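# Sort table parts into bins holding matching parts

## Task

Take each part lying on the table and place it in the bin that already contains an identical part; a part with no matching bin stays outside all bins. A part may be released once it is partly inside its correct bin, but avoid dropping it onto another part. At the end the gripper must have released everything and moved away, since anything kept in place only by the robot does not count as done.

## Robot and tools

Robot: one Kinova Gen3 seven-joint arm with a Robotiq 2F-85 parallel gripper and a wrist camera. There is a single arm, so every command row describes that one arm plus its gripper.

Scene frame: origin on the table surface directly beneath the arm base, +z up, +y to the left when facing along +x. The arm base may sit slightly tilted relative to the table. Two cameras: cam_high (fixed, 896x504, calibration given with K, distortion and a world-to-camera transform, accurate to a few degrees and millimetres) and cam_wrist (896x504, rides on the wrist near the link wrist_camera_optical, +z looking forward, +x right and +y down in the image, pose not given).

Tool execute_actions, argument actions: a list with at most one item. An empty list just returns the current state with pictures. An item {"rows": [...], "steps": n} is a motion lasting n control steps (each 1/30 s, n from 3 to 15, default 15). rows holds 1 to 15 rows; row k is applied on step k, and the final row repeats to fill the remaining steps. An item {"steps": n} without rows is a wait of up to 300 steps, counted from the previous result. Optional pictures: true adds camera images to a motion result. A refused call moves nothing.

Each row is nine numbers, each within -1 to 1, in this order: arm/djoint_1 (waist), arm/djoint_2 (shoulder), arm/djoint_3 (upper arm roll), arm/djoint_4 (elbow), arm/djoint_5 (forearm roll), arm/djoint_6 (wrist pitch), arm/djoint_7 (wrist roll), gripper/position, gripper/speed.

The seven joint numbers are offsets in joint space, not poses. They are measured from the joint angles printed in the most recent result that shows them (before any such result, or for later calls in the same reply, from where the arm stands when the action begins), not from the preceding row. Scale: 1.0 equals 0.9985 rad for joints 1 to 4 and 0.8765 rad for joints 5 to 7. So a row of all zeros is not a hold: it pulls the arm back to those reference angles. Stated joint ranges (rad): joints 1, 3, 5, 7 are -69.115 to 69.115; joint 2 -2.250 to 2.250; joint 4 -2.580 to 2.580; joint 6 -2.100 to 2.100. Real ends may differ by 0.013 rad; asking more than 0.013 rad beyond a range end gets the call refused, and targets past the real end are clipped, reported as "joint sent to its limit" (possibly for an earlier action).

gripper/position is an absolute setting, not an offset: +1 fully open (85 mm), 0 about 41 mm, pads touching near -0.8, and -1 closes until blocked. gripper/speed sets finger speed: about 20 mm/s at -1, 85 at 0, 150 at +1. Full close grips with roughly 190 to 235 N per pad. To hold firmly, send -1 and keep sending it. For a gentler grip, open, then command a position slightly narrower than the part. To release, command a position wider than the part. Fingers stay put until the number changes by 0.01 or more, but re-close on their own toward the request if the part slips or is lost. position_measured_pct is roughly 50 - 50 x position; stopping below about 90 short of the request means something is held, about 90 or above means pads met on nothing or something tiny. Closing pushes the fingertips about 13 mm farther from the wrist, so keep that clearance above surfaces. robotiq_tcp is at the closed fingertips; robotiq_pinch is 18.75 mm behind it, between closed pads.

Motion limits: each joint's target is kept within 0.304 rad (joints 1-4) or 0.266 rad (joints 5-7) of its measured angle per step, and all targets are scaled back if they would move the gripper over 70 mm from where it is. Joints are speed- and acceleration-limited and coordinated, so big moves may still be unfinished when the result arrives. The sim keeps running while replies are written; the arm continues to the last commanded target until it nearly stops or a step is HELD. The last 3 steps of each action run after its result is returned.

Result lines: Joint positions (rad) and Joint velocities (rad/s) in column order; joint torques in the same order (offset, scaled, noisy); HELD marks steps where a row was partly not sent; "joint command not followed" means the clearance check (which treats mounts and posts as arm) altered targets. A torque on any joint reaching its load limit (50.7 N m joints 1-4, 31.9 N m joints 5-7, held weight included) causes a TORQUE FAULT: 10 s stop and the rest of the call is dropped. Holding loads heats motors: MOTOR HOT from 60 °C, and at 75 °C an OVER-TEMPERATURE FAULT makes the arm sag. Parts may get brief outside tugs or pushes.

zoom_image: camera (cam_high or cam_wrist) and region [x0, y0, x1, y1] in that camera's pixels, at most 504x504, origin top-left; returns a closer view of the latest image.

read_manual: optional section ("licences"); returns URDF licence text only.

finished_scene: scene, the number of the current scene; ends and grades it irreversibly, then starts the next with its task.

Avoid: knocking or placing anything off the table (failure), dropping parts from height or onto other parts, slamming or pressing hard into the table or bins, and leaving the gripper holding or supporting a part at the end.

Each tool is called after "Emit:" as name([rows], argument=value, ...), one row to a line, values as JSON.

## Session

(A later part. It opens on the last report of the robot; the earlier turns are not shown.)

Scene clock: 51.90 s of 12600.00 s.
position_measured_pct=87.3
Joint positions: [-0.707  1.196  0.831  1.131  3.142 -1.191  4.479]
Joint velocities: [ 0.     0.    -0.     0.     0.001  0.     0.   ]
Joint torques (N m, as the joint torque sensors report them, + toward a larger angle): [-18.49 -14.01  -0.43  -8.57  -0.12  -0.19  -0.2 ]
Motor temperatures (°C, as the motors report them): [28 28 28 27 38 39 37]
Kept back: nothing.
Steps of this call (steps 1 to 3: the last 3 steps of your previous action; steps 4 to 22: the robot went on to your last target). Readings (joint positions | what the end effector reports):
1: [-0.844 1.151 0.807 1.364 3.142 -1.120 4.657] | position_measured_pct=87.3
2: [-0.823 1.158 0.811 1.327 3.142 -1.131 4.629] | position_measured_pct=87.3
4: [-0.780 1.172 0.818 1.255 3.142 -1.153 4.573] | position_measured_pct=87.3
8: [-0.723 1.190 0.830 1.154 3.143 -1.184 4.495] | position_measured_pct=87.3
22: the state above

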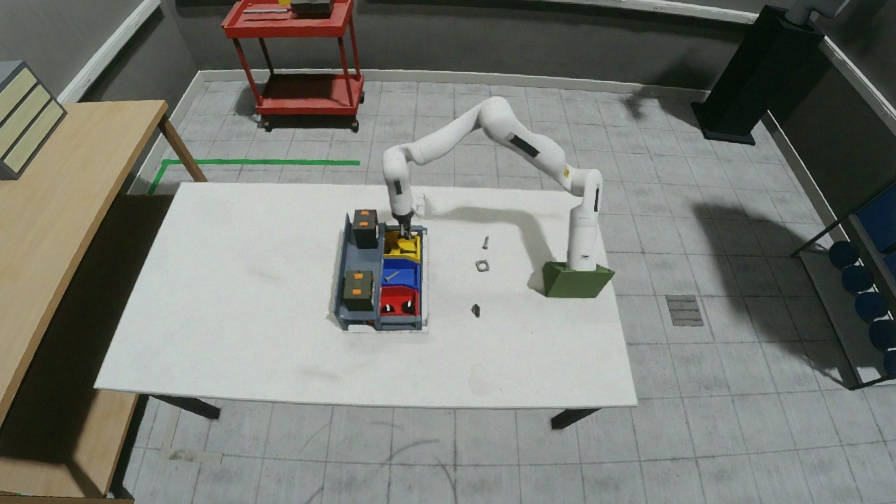

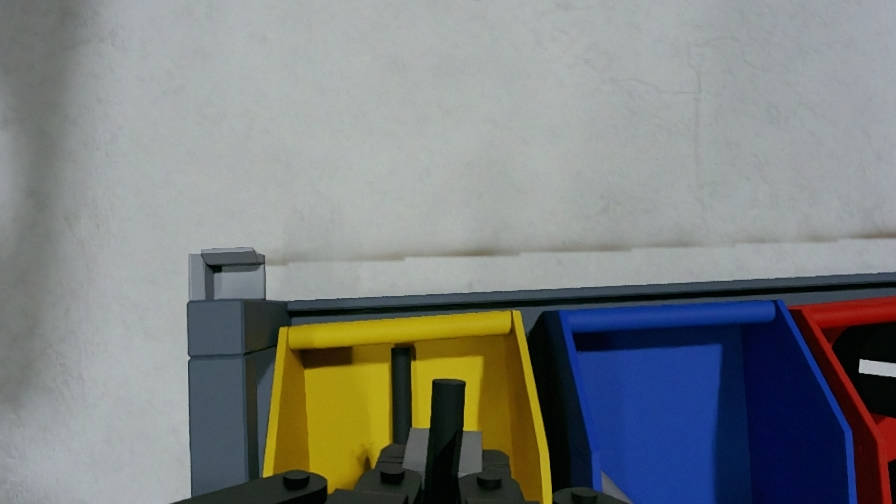

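Emit:
execute_actions([
  {"rows":[[0.09,0.083,-0.03,0,0,0.14,0,-1,0]]},
])

Emit:
execute_actions([
  {"rows":[[0,0,0,0,0,0,0,-0.45,0]],"steps":12},
], pictures=true)

Emit:
execute_actions([
  {"rows":[[-0.09,-0.083,0.03,0,0,-0.14,0,-0.45,0]]},
])

Emit:
execute_actions([
  {"rows":[[-0.4,-0.3,0.23,0.95,0,0.55,1,0,0]]},
])

Emit:
execute_actions([
  {"steps":32},
])

Emit:
execute_actions([
  {"rows":[[0.248,0.105,-0.076,0.231,0,0.532,0.637,0,0]]},
])

Emit:
execute_actions([
  {"steps":20},
], pictures=true)

Scene clock: 52.60 s of 12600.00 s.
position_measured_pct=87.3
Joint positions: [-0.618  1.278  0.801  1.131  3.142 -1.068  4.479]
Joint velocities: [ 0.015  0.011  0.002 -0.007  0.002  0.001 -0.001]
Joint torques (N m, as the joint torque sensors report them, + toward a larger angle): [-19.03 -14.95  -0.61  -8.24  -0.09  -0.31  -0.06]
Motor temperatures (°C, as the motors report them): [28 28 28 27 38 39 37]
Steps of this call (steps 1 to 9: the robot went on to your last target; steps 10 to 21: the first 12 steps of this action). Readings (joint positions | what the end effector reports):
10: [-0.705 1.198 0.831 1.131 3.142 -1.190 4.479] | position_measured_pct=87.3
11: [-0.699 1.203 0.829 1.129 3.142 -1.183 4.479] | position_measured_pct=87.3
13: [-0.670 1.230 0.821 1.128 3.142 -1.147 4.479] | position_measured_pct=87.3
17: [-0.621 1.276 0.802 1.133 3.142 -1.071 4.479] | position_measured_pct=87.3
21: the state above

Scene clock: 53.00 s of 12600.00 s.
position_measured_pct=73.0
Joint positions: [-0.617  1.279  0.801  1.131  3.142 -1.068  4.479]
Joint velocities: [ 0.001  0.001  0.     0.001  0.001 -0.     0.002]
Joint torques (N m, as the joint torque sensors report them, + toward a larger angle): [-18.9  -15.19  -0.69  -7.63   0.01  -0.21  -0.13]
Motor temperatures (°C, as the motors report them): [28 28 28 27 38 39 37]
Steps of this call (steps 1 to 3: the last 3 steps of your previous action; steps 4 to 12: the first 9 steps of this action, its rows measured from where the robot was after step 3). Readings (joint positions | what the end effector reports):
3: [-0.617 1.279 0.801 1.131 3.142 -1.068 4.479] | position_measured_pct=87.3
4: [-0.617 1.279 0.801 1.131 3.142 -1.068 4.479] | position_measured_pct=87.3
5: [-0.617 1.278 0.801 1.131 3.142 -1.068 4.479] | position_measured_pct=87.3
7: [-0.617 1.279 0.801 1.131 3.142 -1.068 4.479] | position_measured_pct=82.5
11: [-0.617 1.279 0.801 1.131 3.142 -1.068 4.479] | position_measured_pct=73.8
12: the state above

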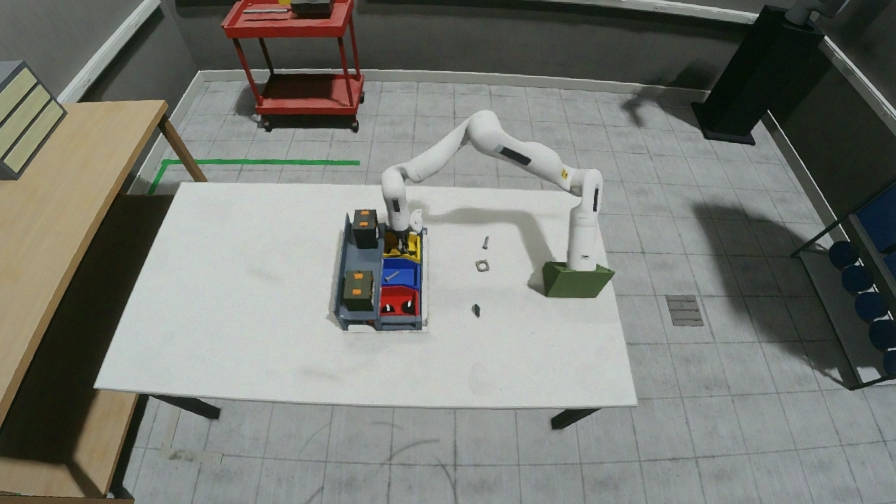

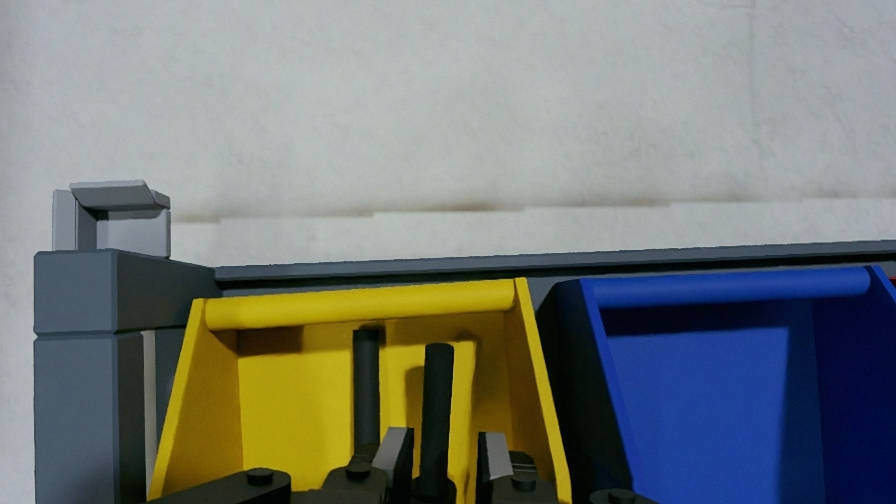

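Scene clock: 53.50 s of 12600.00 s.
position_measured_pct=72.6
Joint positions: [-0.705  1.197  0.831  1.131  3.142 -1.191  4.479]
Joint velocities: [-0.016 -0.013 -0.002  0.007 -0.003 -0.    -0.002]
Joint torques (N m, as the joint torque sensors report them, + toward a larger angle): [-18.56 -13.95  -0.77  -8.38  -0.02  -0.27  -0.23]
Motor temperatures (°C, as the motors report them): [28 28 28 27 38 39 37]
Steps of this call (steps 1 to 3: the last 3 steps of your previous action; steps 4 to 15: the first 12 steps of this action, its rows measured from where the robot was after step 3). Readings (joint positions | what the end effector reports):
3: [-0.617 1.279 0.801 1.131 3.142 -1.068 4.479] | position_measured_pct=72.6
4: [-0.619 1.277 0.802 1.131 3.142 -1.069 4.479] | position_measured_pct=72.6
5: [-0.625 1.272 0.803 1.132 3.142 -1.076 4.479] | position_measured_pct=72.6
7: [-0.653 1.245 0.812 1.134 3.142 -1.112 4.479] | position_measured_pct=72.6
11: [-0.703 1.199 0.831 1.128 3.142 -1.188 4.479] | position_measured_pct=72.6
15: the state above

Scene clock: 54.00 s of 12600.00 s.
position_measured_pct=50.4
Joint positions: [-0.993  0.974  1.001  1.452  3.142 -0.906  4.759]
Joint velocities: [-0.691 -0.478  0.407  1.363  0.001  1.171  1.215]
Joint torques (N m, as the joint torque sensors report them, + toward a larger angle): [-11.21  -5.54  -0.88  -6.24  -0.31   0.3   -0.33]
Motor temperatures (°C, as the motors report them): [28 28 28 27 38 39 37]
Steps of this call (steps 1 to 3: the last 3 steps of your previous action; steps 4 to 15: the first 12 steps of this action, its rows measured from where the robot was after step 3). Readings (joint positions | what the end effector reports):
3: [-0.707 1.196 0.831 1.131 3.142 -1.191 4.479] | position_measured_pct=72.6
4: [-0.708 1.195 0.832 1.132 3.142 -1.190 4.479] | position_measured_pct=72.6
5: [-0.715 1.189 0.835 1.139 3.142 -1.185 4.484] | position_measured_pct=71.8
7: [-0.745 1.160 0.854 1.167 3.142 -1.160 4.507] | position_measured_pct=67.9
11: [-0.864 1.062 0.931 1.281 3.143 -1.058 4.607] | position_measured_pct=56.3
15: the state above

Scene clock: 55.07 s of 12600.00 s.
position_measured_pct=50.0
Joint positions: [-1.106  0.897  1.061  2.079  3.142 -0.709  5.355]
Joint velocities: [-0.001 -0.001 -0.    -0.     0.002  0.    -0.   ]
Joint torques (N m, as the joint torque sensors report them, + toward a larger angle): [-10.79  -5.06  -0.72  -5.33   0.06  -0.25  -0.15]
Motor temperatures (°C, as the motors report them): [28 28 28 27 38 39 37]
Kept back: nothing.
Steps of this call (steps 1 to 3: the last 3 steps of your previous action; steps 4 to 32: the robot went on to your last target). Readings (joint positions | what the end effector reports):
1: [-1.014 0.960 1.014 1.498 3.142 -0.869 4.800] | position_measured_pct=50.0
2: [-1.031 0.948 1.024 1.543 3.142 -0.837 4.840] | position_measured_pct=50.0
4: [-1.054 0.931 1.037 1.624 3.142 -0.791 4.912] | position_measured_pct=50.0
8: [-1.076 0.917 1.049 1.756 3.142 -0.750 5.028] | position_measured_pct=50.0
32: the state above

Scene clock: 55.47 s of 12600.00 s.
position_measured_pct=50.0
Joint positions: [-0.908  0.981  1.     2.266  3.142 -0.388  5.683]
Joint velocities: [ 0.303  0.129 -0.101  0.295 -0.     0.971  1.216]
Joint torques (N m, as the joint torque sensors report them, + toward a larger angle): [-12.38  -6.39  -0.4   -3.18   0.15  -0.17  -0.36]
Motor temperatures (°C, as the motors report them): [28 28 28 27 38 39 37]
Steps of this call (steps 1 to 12: the first 12 steps of this action). Readings (joint positions | what the end effector reports):
1: [-1.104 0.897 1.061 2.080 3.142 -0.708 5.356] | position_measured_pct=50.0
2: [-1.098 0.900 1.059 2.085 3.142 -0.702 5.361] | position_measured_pct=50.0
4: [-1.067 0.913 1.051 2.109 3.142 -0.673 5.390] | position_measured_pct=50.0
8: [-0.968 0.955 1.020 2.204 3.142 -0.543 5.521] | position_measured_pct=50.0
12: the state above

Scene clock: 56.13 s of 12600.00 s.
position_measured_pct=50.0
Joint positions: [-0.858  1.002  0.985  2.31   3.142 -0.243  5.914]
Joint velocities: [ 0.001  0.001 -0.    -0.     0.     0.     0.   ]
Joint torques (N m, as the joint torque sensors report them, + toward a larger angle): [-10.51  -6.75  -0.39  -1.73   0.23  -0.39  -0.41]
Motor temperatures (°C, as the motors report them): [28 28 28 27 38 39 37]
Kept back: nothing.
Steps of this call (steps 1 to 3: the last 3 steps of your previous action; steps 4 to 20: the robot went on to your last target). Readings (joint positions | what the end effector reports):
1: [-0.898 0.985 0.997 2.275 3.142 -0.358 5.724] | position_measured_pct=50.0
2: [-0.890 0.988 0.994 2.283 3.142 -0.331 5.764] | position_measured_pct=50.0
4: [-0.873 0.995 0.989 2.298 3.142 -0.283 5.844] | position_measured_pct=50.0
8: [-0.862 1.000 0.985 2.309 3.142 -0.243 5.913] | position_measured_pct=50.0
20: the state above

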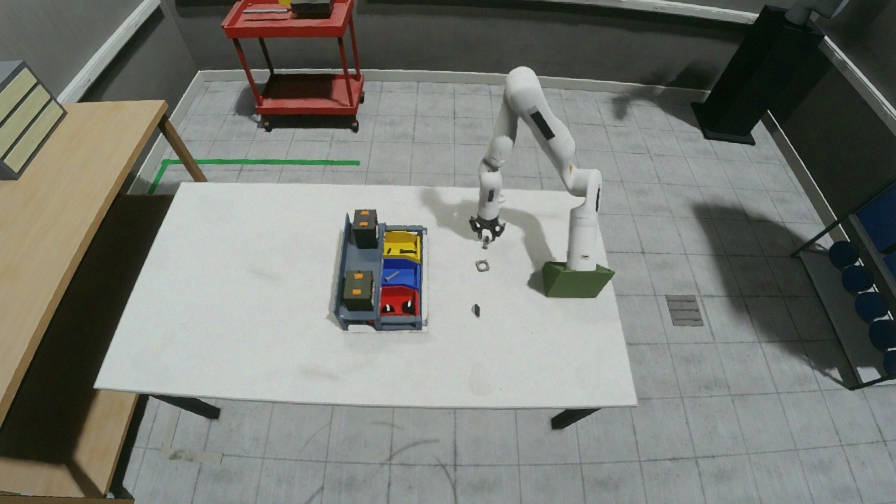

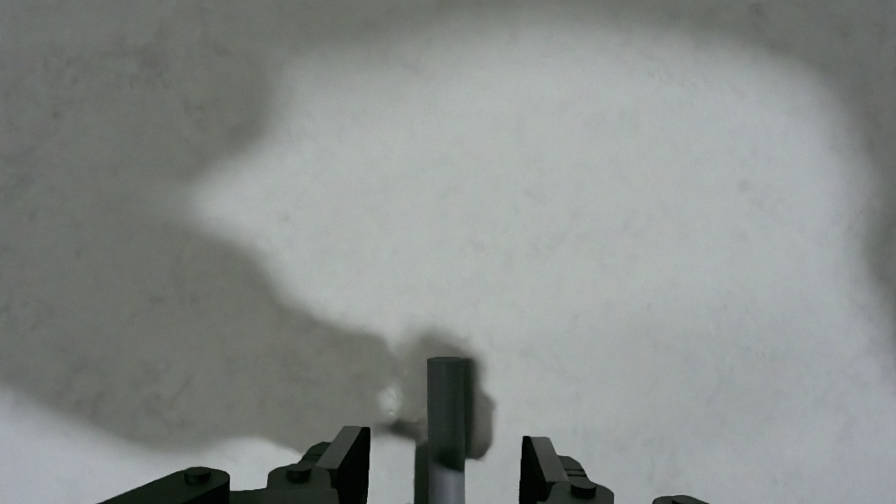

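Emit:
execute_actions([
  {"rows":[[0.059,0.034,-0.031,0.007,0,0.078,0,-0.3,0]]},
])

Emit:
execute_actions([
  {"rows":[[0,0,0,0,0,0,0,-1,0]]},
])

Scene clock: 56.63 s of 12600.00 s.
position_measured_pct=65.1
Joint positions: [-0.801  1.035  0.954  2.317  3.142 -0.174  5.914]
Joint velocities: [ 0.013  0.005  0.001  0.001  0.    -0.    -0.002]
Joint torques (N m, as the joint torque sensors report them, + toward a larger angle): [-10.64  -7.59  -0.42  -0.82   0.25  -0.17  -0.01]
Motor temperatures (°C, as the motors report them): [28 28 28 27 38 39 37]
Steps of this call (steps 1 to 3: the robot went on to your last target; steps 4 to 15: the first 12 steps of this action). Readings (joint positions | what the end effector reports):
4: [-0.857 1.003 0.985 2.310 3.142 -0.241 5.914] | position_measured_pct=50.0
5: [-0.850 1.007 0.982 2.311 3.142 -0.236 5.914] | position_measured_pct=50.4
7: [-0.821 1.023 0.969 2.314 3.142 -0.206 5.914] | position_measured_pct=54.4
11: [-0.803 1.033 0.954 2.317 3.142 -0.175 5.914] | position_measured_pct=63.9
15: the state above

Scene clock: 57.13 s of 12600.00 s.
position_measured_pct=84.5
Joint positions: [-0.801  1.034  0.954  2.317  3.142 -0.175  5.914]
Joint velocities: [-0.     0.     0.     0.     0.002  0.001  0.001]
Joint torques (N m, as the joint torque sensors report them, + toward a larger angle): [-10.13  -6.13  -1.    -1.22   0.24  -0.11  -0.07]
Motor temperatures (°C, as the motors report them): [28 28 28 27 38 39 37]
Steps of this call (steps 1 to 3: the last 3 steps of your previous action; steps 4 to 15: the first 12 steps of this action, its rows measured from where the robot was after step 3). Readings (joint positions | what the end effector reports):
3: [-0.800 1.035 0.954 2.317 3.142 -0.174 5.914] | position_measured_pct=65.1
4: [-0.800 1.035 0.954 2.317 3.142 -0.174 5.914] | position_measured_pct=65.1
5: [-0.800 1.035 0.954 2.317 3.142 -0.174 5.914] | position_measured_pct=65.9
7: [-0.800 1.035 0.954 2.317 3.142 -0.174 5.914] | position_measured_pct=69.8
11: [-0.801 1.035 0.954 2.317 3.142 -0.174 5.914] | position_measured_pct=81.0
15: the state above

Emit:
execute_actions([
  {"rows":[[-0.3,-0.14,0.1,-0.24,0,-0.6,0,-1,0]]},
])

Emit:
execute_actions([
  {"steps":15},
])

Emit:
execute_actions([
  {"rows":[[0.05,0.15,-0.2,-0.6,0,-0.4,-0.93,-1,0]]},
])

Emit:
execute_actions([
  {"steps":25},
])

Emit:
execute_actions([
  {"rows":[[0.306,0.298,-0.122,-0.481,0,-0.226,-0.9,-1,0]]},
])

Emit:
execute_actions([
  {"steps":25},
], pictures=true)

Scene clock: 57.93 s of 12600.00 s.
position_measured_pct=84.5
Joint positions: [-1.027  0.929  1.03   2.134  3.142 -0.468  5.914]
Joint velocities: [-0.448 -0.211  0.166 -0.391 -0.    -1.215  0.001]
Joint torques (N m, as the joint torque sensors report them, + toward a larger angle): [-9.71 -5.3  -0.51 -2.82  0.24 -0.44 -0.15]
Motor temperatures (°C, as the motors report them): [28 28 28 27 38 39 37]
Steps of this call (steps 1 to 3: the last 3 steps of your previous action; steps 4 to 12: the robot went on to your last target; steps 13 to 24: the first 12 steps of this action). Readings (joint positions | what the end effector reports):
13: [-0.802 1.034 0.955 2.317 3.142 -0.175 5.914] | position_measured_pct=84.5
14: [-0.809 1.031 0.957 2.313 3.142 -0.180 5.914] | position_measured_pct=84.5
16: [-0.839 1.017 0.965 2.292 3.142 -0.204 5.914] | position_measured_pct=84.5
20: [-0.942 0.969 0.999 2.210 3.142 -0.310 5.914] | position_measured_pct=84.5
24: the state above

Scene clock: 58.43 s of 12600.00 s.
position_measured_pct=84.5
Joint positions: [-1.1    0.895  1.054  2.078  3.142 -0.701  5.914]
Joint velocities: [-0.006 -0.003 -0.    -0.001  0.    -0.     0.001]
Joint torques (N m, as the joint torque sensors report them, + toward a larger angle): [-10.62  -5.29  -0.69  -5.6    0.05  -0.4   -0.25]
Motor temperatures (°C, as the motors report them): [28 28 28 27 38 39 37]
Kept back: nothing.
Steps of this call (steps 1 to 3: the last 3 steps of your previous action; steps 4 to 15: the robot went on to your last target). Readings (joint positions | what the end effector reports):
1: [-1.041 0.923 1.035 2.122 3.142 -0.509 5.914] | position_measured_pct=84.5
2: [-1.054 0.917 1.040 2.112 3.142 -0.549 5.914] | position_measured_pct=84.5
4: [-1.078 0.905 1.048 2.093 3.142 -0.630 5.914] | position_measured_pct=84.5
8: [-1.096 0.897 1.054 2.079 3.142 -0.700 5.914] | position_measured_pct=84.5
15: the state above

Scene clock: 58.83 s of 12600.00 s.
position_measured_pct=84.5
Joint positions: [-1.063  1.006  0.905  1.775  3.142 -0.943  5.648]
Joint velocities: [ 0.057  0.186 -0.28  -1.03   0.001 -0.564 -0.907]
Joint torques (N m, as the joint torque sensors report them, + toward a larger angle): [-12.84  -9.44  -0.23  -6.5    0.14  -0.3   -0.35]
Motor temperatures (°C, as the motors report them): [28 28 28 27 38 39 37]
Steps of this call (steps 1 to 12: the first 12 steps of this action). Readings (joint positions | what the end effector reports):
1: [-1.100 0.896 1.054 2.077 3.142 -0.701 5.913] | position_measured_pct=84.5
2: [-1.098 0.899 1.051 2.071 3.143 -0.706 5.909] | position_measured_pct=84.5
4: [-1.093 0.914 1.035 2.044 3.143 -0.730 5.886] | position_measured_pct=84.5
8: [-1.074 0.968 0.962 1.923 3.143 -0.836 5.779] | position_measured_pct=84.5
12: the state above

Scene clock: 59.67 s of 12600.00 s.
position_measured_pct=84.5
Joint positions: [-1.05   1.045  0.855  1.478  3.142 -1.051  5.099]
Joint velocities: [ 0.001  0.    -0.    -0.     0.001  0.    -0.   ]
Joint torques (N m, as the joint torque sensors report them, + toward a larger angle): [-14.47 -10.28  -0.94  -8.84  -0.02   0.28  -0.32]
Motor temperatures (°C, as the motors report them): [28 28 28 27 38 39 37]
Kept back: nothing.
Steps of this call (steps 1 to 3: the last 3 steps of your previous action; steps 4 to 25: the robot went on to your last target). Readings (joint positions | what the end effector reports):
1: [-1.061 1.012 0.896 1.741 3.142 -0.960 5.618] | position_measured_pct=84.5
2: [-1.060 1.016 0.890 1.708 3.142 -0.973 5.588] | position_measured_pct=84.5
4: [-1.057 1.024 0.880 1.642 3.142 -0.996 5.519] | position_measured_pct=84.5
8: [-1.054 1.035 0.865 1.547 3.142 -1.027 5.357] | position_measured_pct=84.5
25: the state above

Scene clock: 60.07 s of 12600.00 s.
position_measured_pct=84.5
Joint positions: [-0.82   1.269  0.762  1.16   3.142 -1.201  4.811]
Joint velocities: [ 0.451  0.443 -0.201 -1.075 -0.002 -0.314 -1.215]
Joint torques (N m, as the joint torque sensors report them, + toward a larger angle): [-19.58 -17.38  -0.21  -8.51   0.13  -0.94  -0.19]
Motor temperatures (°C, as the motors report them): [28 28 28 27 38 39 37]
Steps of this call (steps 1 to 12: the first 12 steps of this action). Readings (joint positions | what the end effector reports):
1: [-1.049 1.046 0.854 1.477 3.142 -1.052 5.098] | position_measured_pct=84.5
2: [-1.042 1.053 0.852 1.471 3.142 -1.055 5.094] | position_measured_pct=84.5
4: [-1.012 1.082 0.842 1.443 3.142 -1.073 5.071] | position_measured_pct=84.5
8: [-0.904 1.186 0.799 1.323 3.143 -1.142 4.965] | position_measured_pct=84.5
12: the state above

Scene clock: 60.90 s of 12600.00 s.
position_measured_pct=84.5
Joint positions: [-0.745  1.342  0.733  0.998  3.142 -1.249  4.31 ]
Joint velocities: [ 0.     0.001 -0.    -0.001 -0.     0.    -0.   ]
Joint torques (N m, as the joint torque sensors report them, + toward a larger angle): [-18.73 -16.1   -0.79  -8.82  -0.19  -0.32  -0.14]
Motor temperatures (°C, as the motors report them): [28 28 28 27 38 39 37]
Kept back: nothing.
Steps of this call (steps 1 to 3: the last 3 steps of your previous action; steps 4 to 25: the robot went on to your last target). Readings (joint positions | what the end effector reports):
1: [-0.806 1.283 0.756 1.126 3.142 -1.210 4.770] | position_measured_pct=84.5
2: [-0.795 1.294 0.751 1.098 3.142 -1.218 4.730] | position_measured_pct=84.5
4: [-0.778 1.310 0.744 1.059 3.142 -1.229 4.648] | position_measured_pct=84.5
8: [-0.759 1.329 0.737 1.022 3.142 -1.242 4.486] | position_measured_pct=84.5
25: the state above

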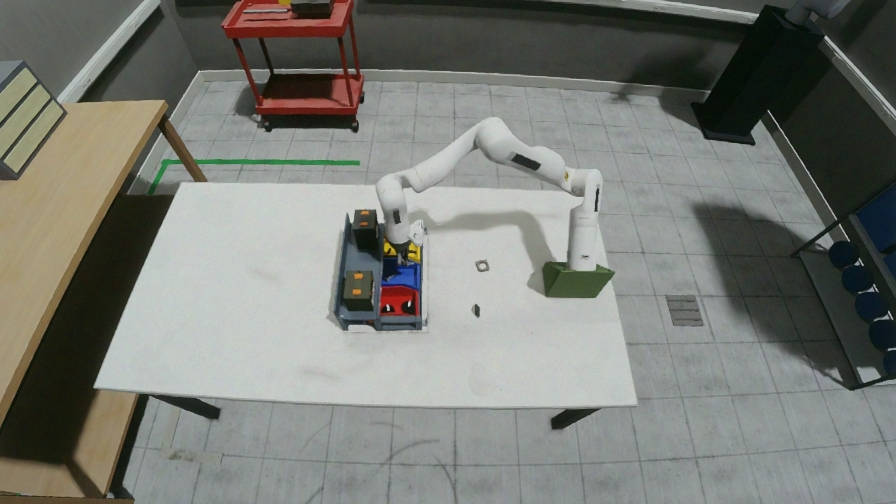

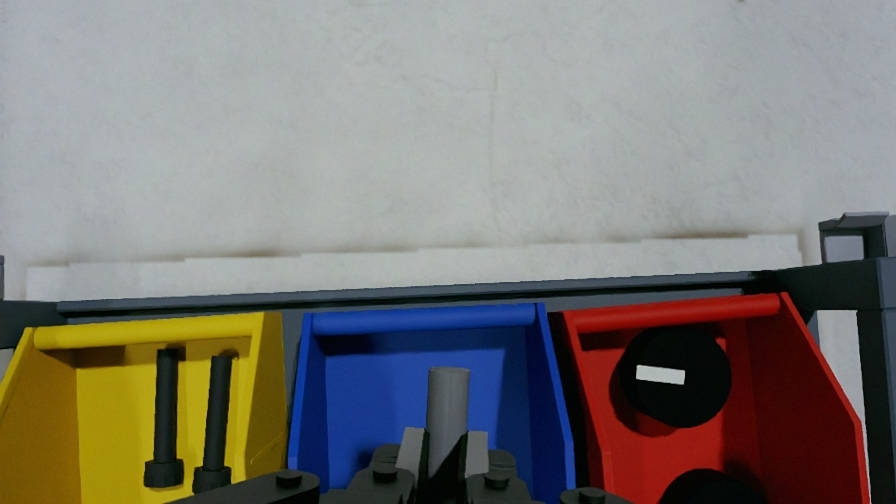

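Emit:
execute_actions([
  {"rows":[[0.076,0.097,-0.021,0,0,0.136,0,-1,0]]},
])

Emit:
execute_actions([
  {"rows":[[0,0,0,0,0,0,0,-0.4,0]],"steps":12},
])

Emit:
execute_actions([
  {"rows":[[-0.2,-0.25,0.05,0,0,-0.35,0,-0.4,0]]},
])

Emit:
execute_actions([
  {"steps":15},
], pictures=true)

Scene clock: 61.40 s of 12600.00 s.
position_measured_pct=84.5
Joint positions: [-0.67   1.437  0.712  0.999  3.142 -1.13   4.31 ]
Joint velocities: [ 0.01   0.012  0.003 -0.011  0.002  0.002  0.002]
Joint torques (N m, as the joint torque sensors report them, + toward a larger angle): [-18.77 -17.44  -0.82  -8.34   0.04  -0.31  -0.4 ]
Motor temperatures (°C, as the motors report them): [28 28 28 27 38 39 37]
Steps of this call (steps 1 to 3: the robot went on to your last target; steps 4 to 15: the first 12 steps of this action). Readings (joint positions | what the end effector reports):
4: [-0.744 1.344 0.733 0.998 3.142 -1.248 4.310] | position_measured_pct=84.5
5: [-0.739 1.349 0.732 0.997 3.143 -1.242 4.310] | position_measured_pct=84.5
7: [-0.717 1.378 0.726 0.995 3.143 -1.210 4.310] | position_measured_pct=84.5
11: [-0.672 1.434 0.712 1.000 3.142 -1.135 4.310] | position_measured_pct=84.5
15: the state above

Scene clock: 61.80 s of 12600.00 s.
position_measured_pct=70.2
Joint positions: [-0.669  1.438  0.712  0.998  3.142 -1.13   4.31 ]
Joint velocities: [ 0.003  0.    -0.     0.    -0.     0.    -0.002]
Joint torques (N m, as the joint torque sensors report them, + toward a larger angle): [-18.5  -17.26  -0.93  -8.55   0.12  -0.19  -0.04]
Motor temperatures (°C, as the motors report them): [28 28 28 27 38 39 37]
Steps of this call (steps 1 to 3: the last 3 steps of your previous action; steps 4 to 12: the first 9 steps of this action, its rows measured from where the robot was after step 3). Readings (joint positions | what the end effector reports):
3: [-0.669 1.438 0.712 0.998 3.142 -1.130 4.310] | position_measured_pct=84.5
4: [-0.669 1.438 0.712 0.998 3.142 -1.130 4.310] | position_measured_pct=84.5
5: [-0.669 1.438 0.712 0.998 3.142 -1.130 4.310] | position_measured_pct=84.1
7: [-0.669 1.438 0.712 0.998 3.142 -1.130 4.310] | position_measured_pct=79.8
11: [-0.669 1.438 0.712 0.998 3.142 -1.130 4.310] | position_measured_pct=71.0
12: the state above

Scene clock: 62.30 s of 12600.00 s.
position_measured_pct=69.8
Joint positions: [-0.832  1.236  0.752  0.998  3.142 -1.375  4.31 ]
Joint velocities: [-0.464 -0.581  0.124 -0.021  0.001 -0.779 -0.002]
Joint torques (N m, as the joint torque sensors report them, + toward a larger angle): [-16.51 -13.11  -0.91  -8.11  -0.18  -0.55  -0.2 ]
Motor temperatures (°C, as the motors report them): [28 28 28 27 38 39 37]
Steps of this call (steps 1 to 3: the last 3 steps of your previous action; steps 4 to 15: the first 12 steps of this action, its rows measured from where the robot was after step 3). Readings (joint positions | what the end effector reports):
3: [-0.669 1.438 0.712 0.998 3.142 -1.130 4.310] | position_measured_pct=69.8
4: [-0.670 1.437 0.712 0.999 3.142 -1.131 4.310] | position_measured_pct=69.8
5: [-0.675 1.431 0.713 1.000 3.142 -1.136 4.310] | position_measured_pct=69.8
7: [-0.698 1.403 0.718 1.002 3.142 -1.164 4.310] | position_measured_pct=69.8
11: [-0.765 1.318 0.735 0.999 3.142 -1.267 4.310] | position_measured_pct=69.8
15: the state above

Scene clock: 62.80 s of 12600.00 s.
position_measured_pct=69.8
Joint positions: [-0.869  1.189  0.762  0.998  3.142 -1.437  4.31 ]
Joint velocities: [-0.002 -0.003 -0.     0.001  0.001 -0.    -0.001]
Joint torques (N m, as the joint torque sensors report them, + toward a larger angle): [-17.13 -13.88  -0.92  -9.21  -0.25  -0.08  -0.14]
Motor temperatures (°C, as the motors report them): [28 28 28 27 38 39 37]
Kept back: nothing.
Steps of this call (steps 1 to 3: the last 3 steps of your previous action; steps 4 to 15: the robot went on to your last target). Readings (joint positions | what the end effector reports):
1: [-0.846 1.218 0.756 0.997 3.142 -1.399 4.310] | position_measured_pct=69.8
2: [-0.856 1.205 0.759 0.997 3.143 -1.418 4.310] | position_measured_pct=69.8
4: [-0.865 1.194 0.762 0.996 3.143 -1.436 4.310] | position_measured_pct=69.8
8: [-0.868 1.190 0.762 0.998 3.142 -1.437 4.310] | position_measured_pct=69.8
15: the state above

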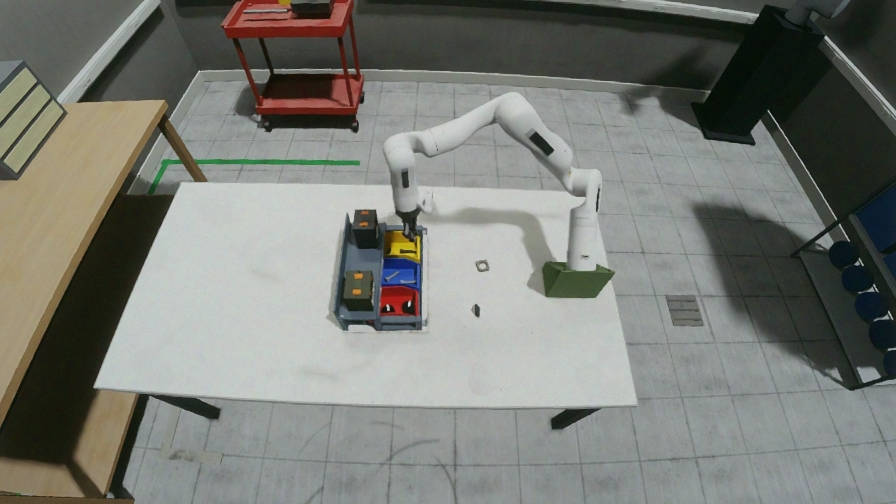

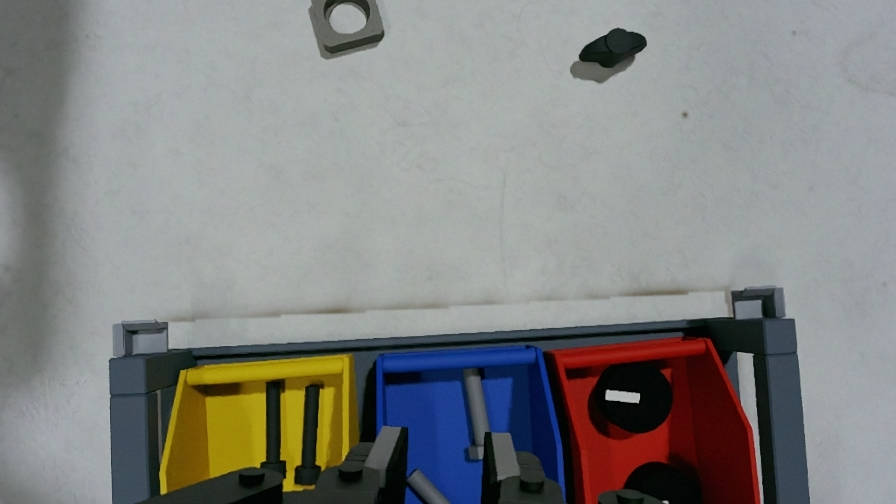

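Emit:
finished_scene(scene=1)

The scene is finished: the task was done.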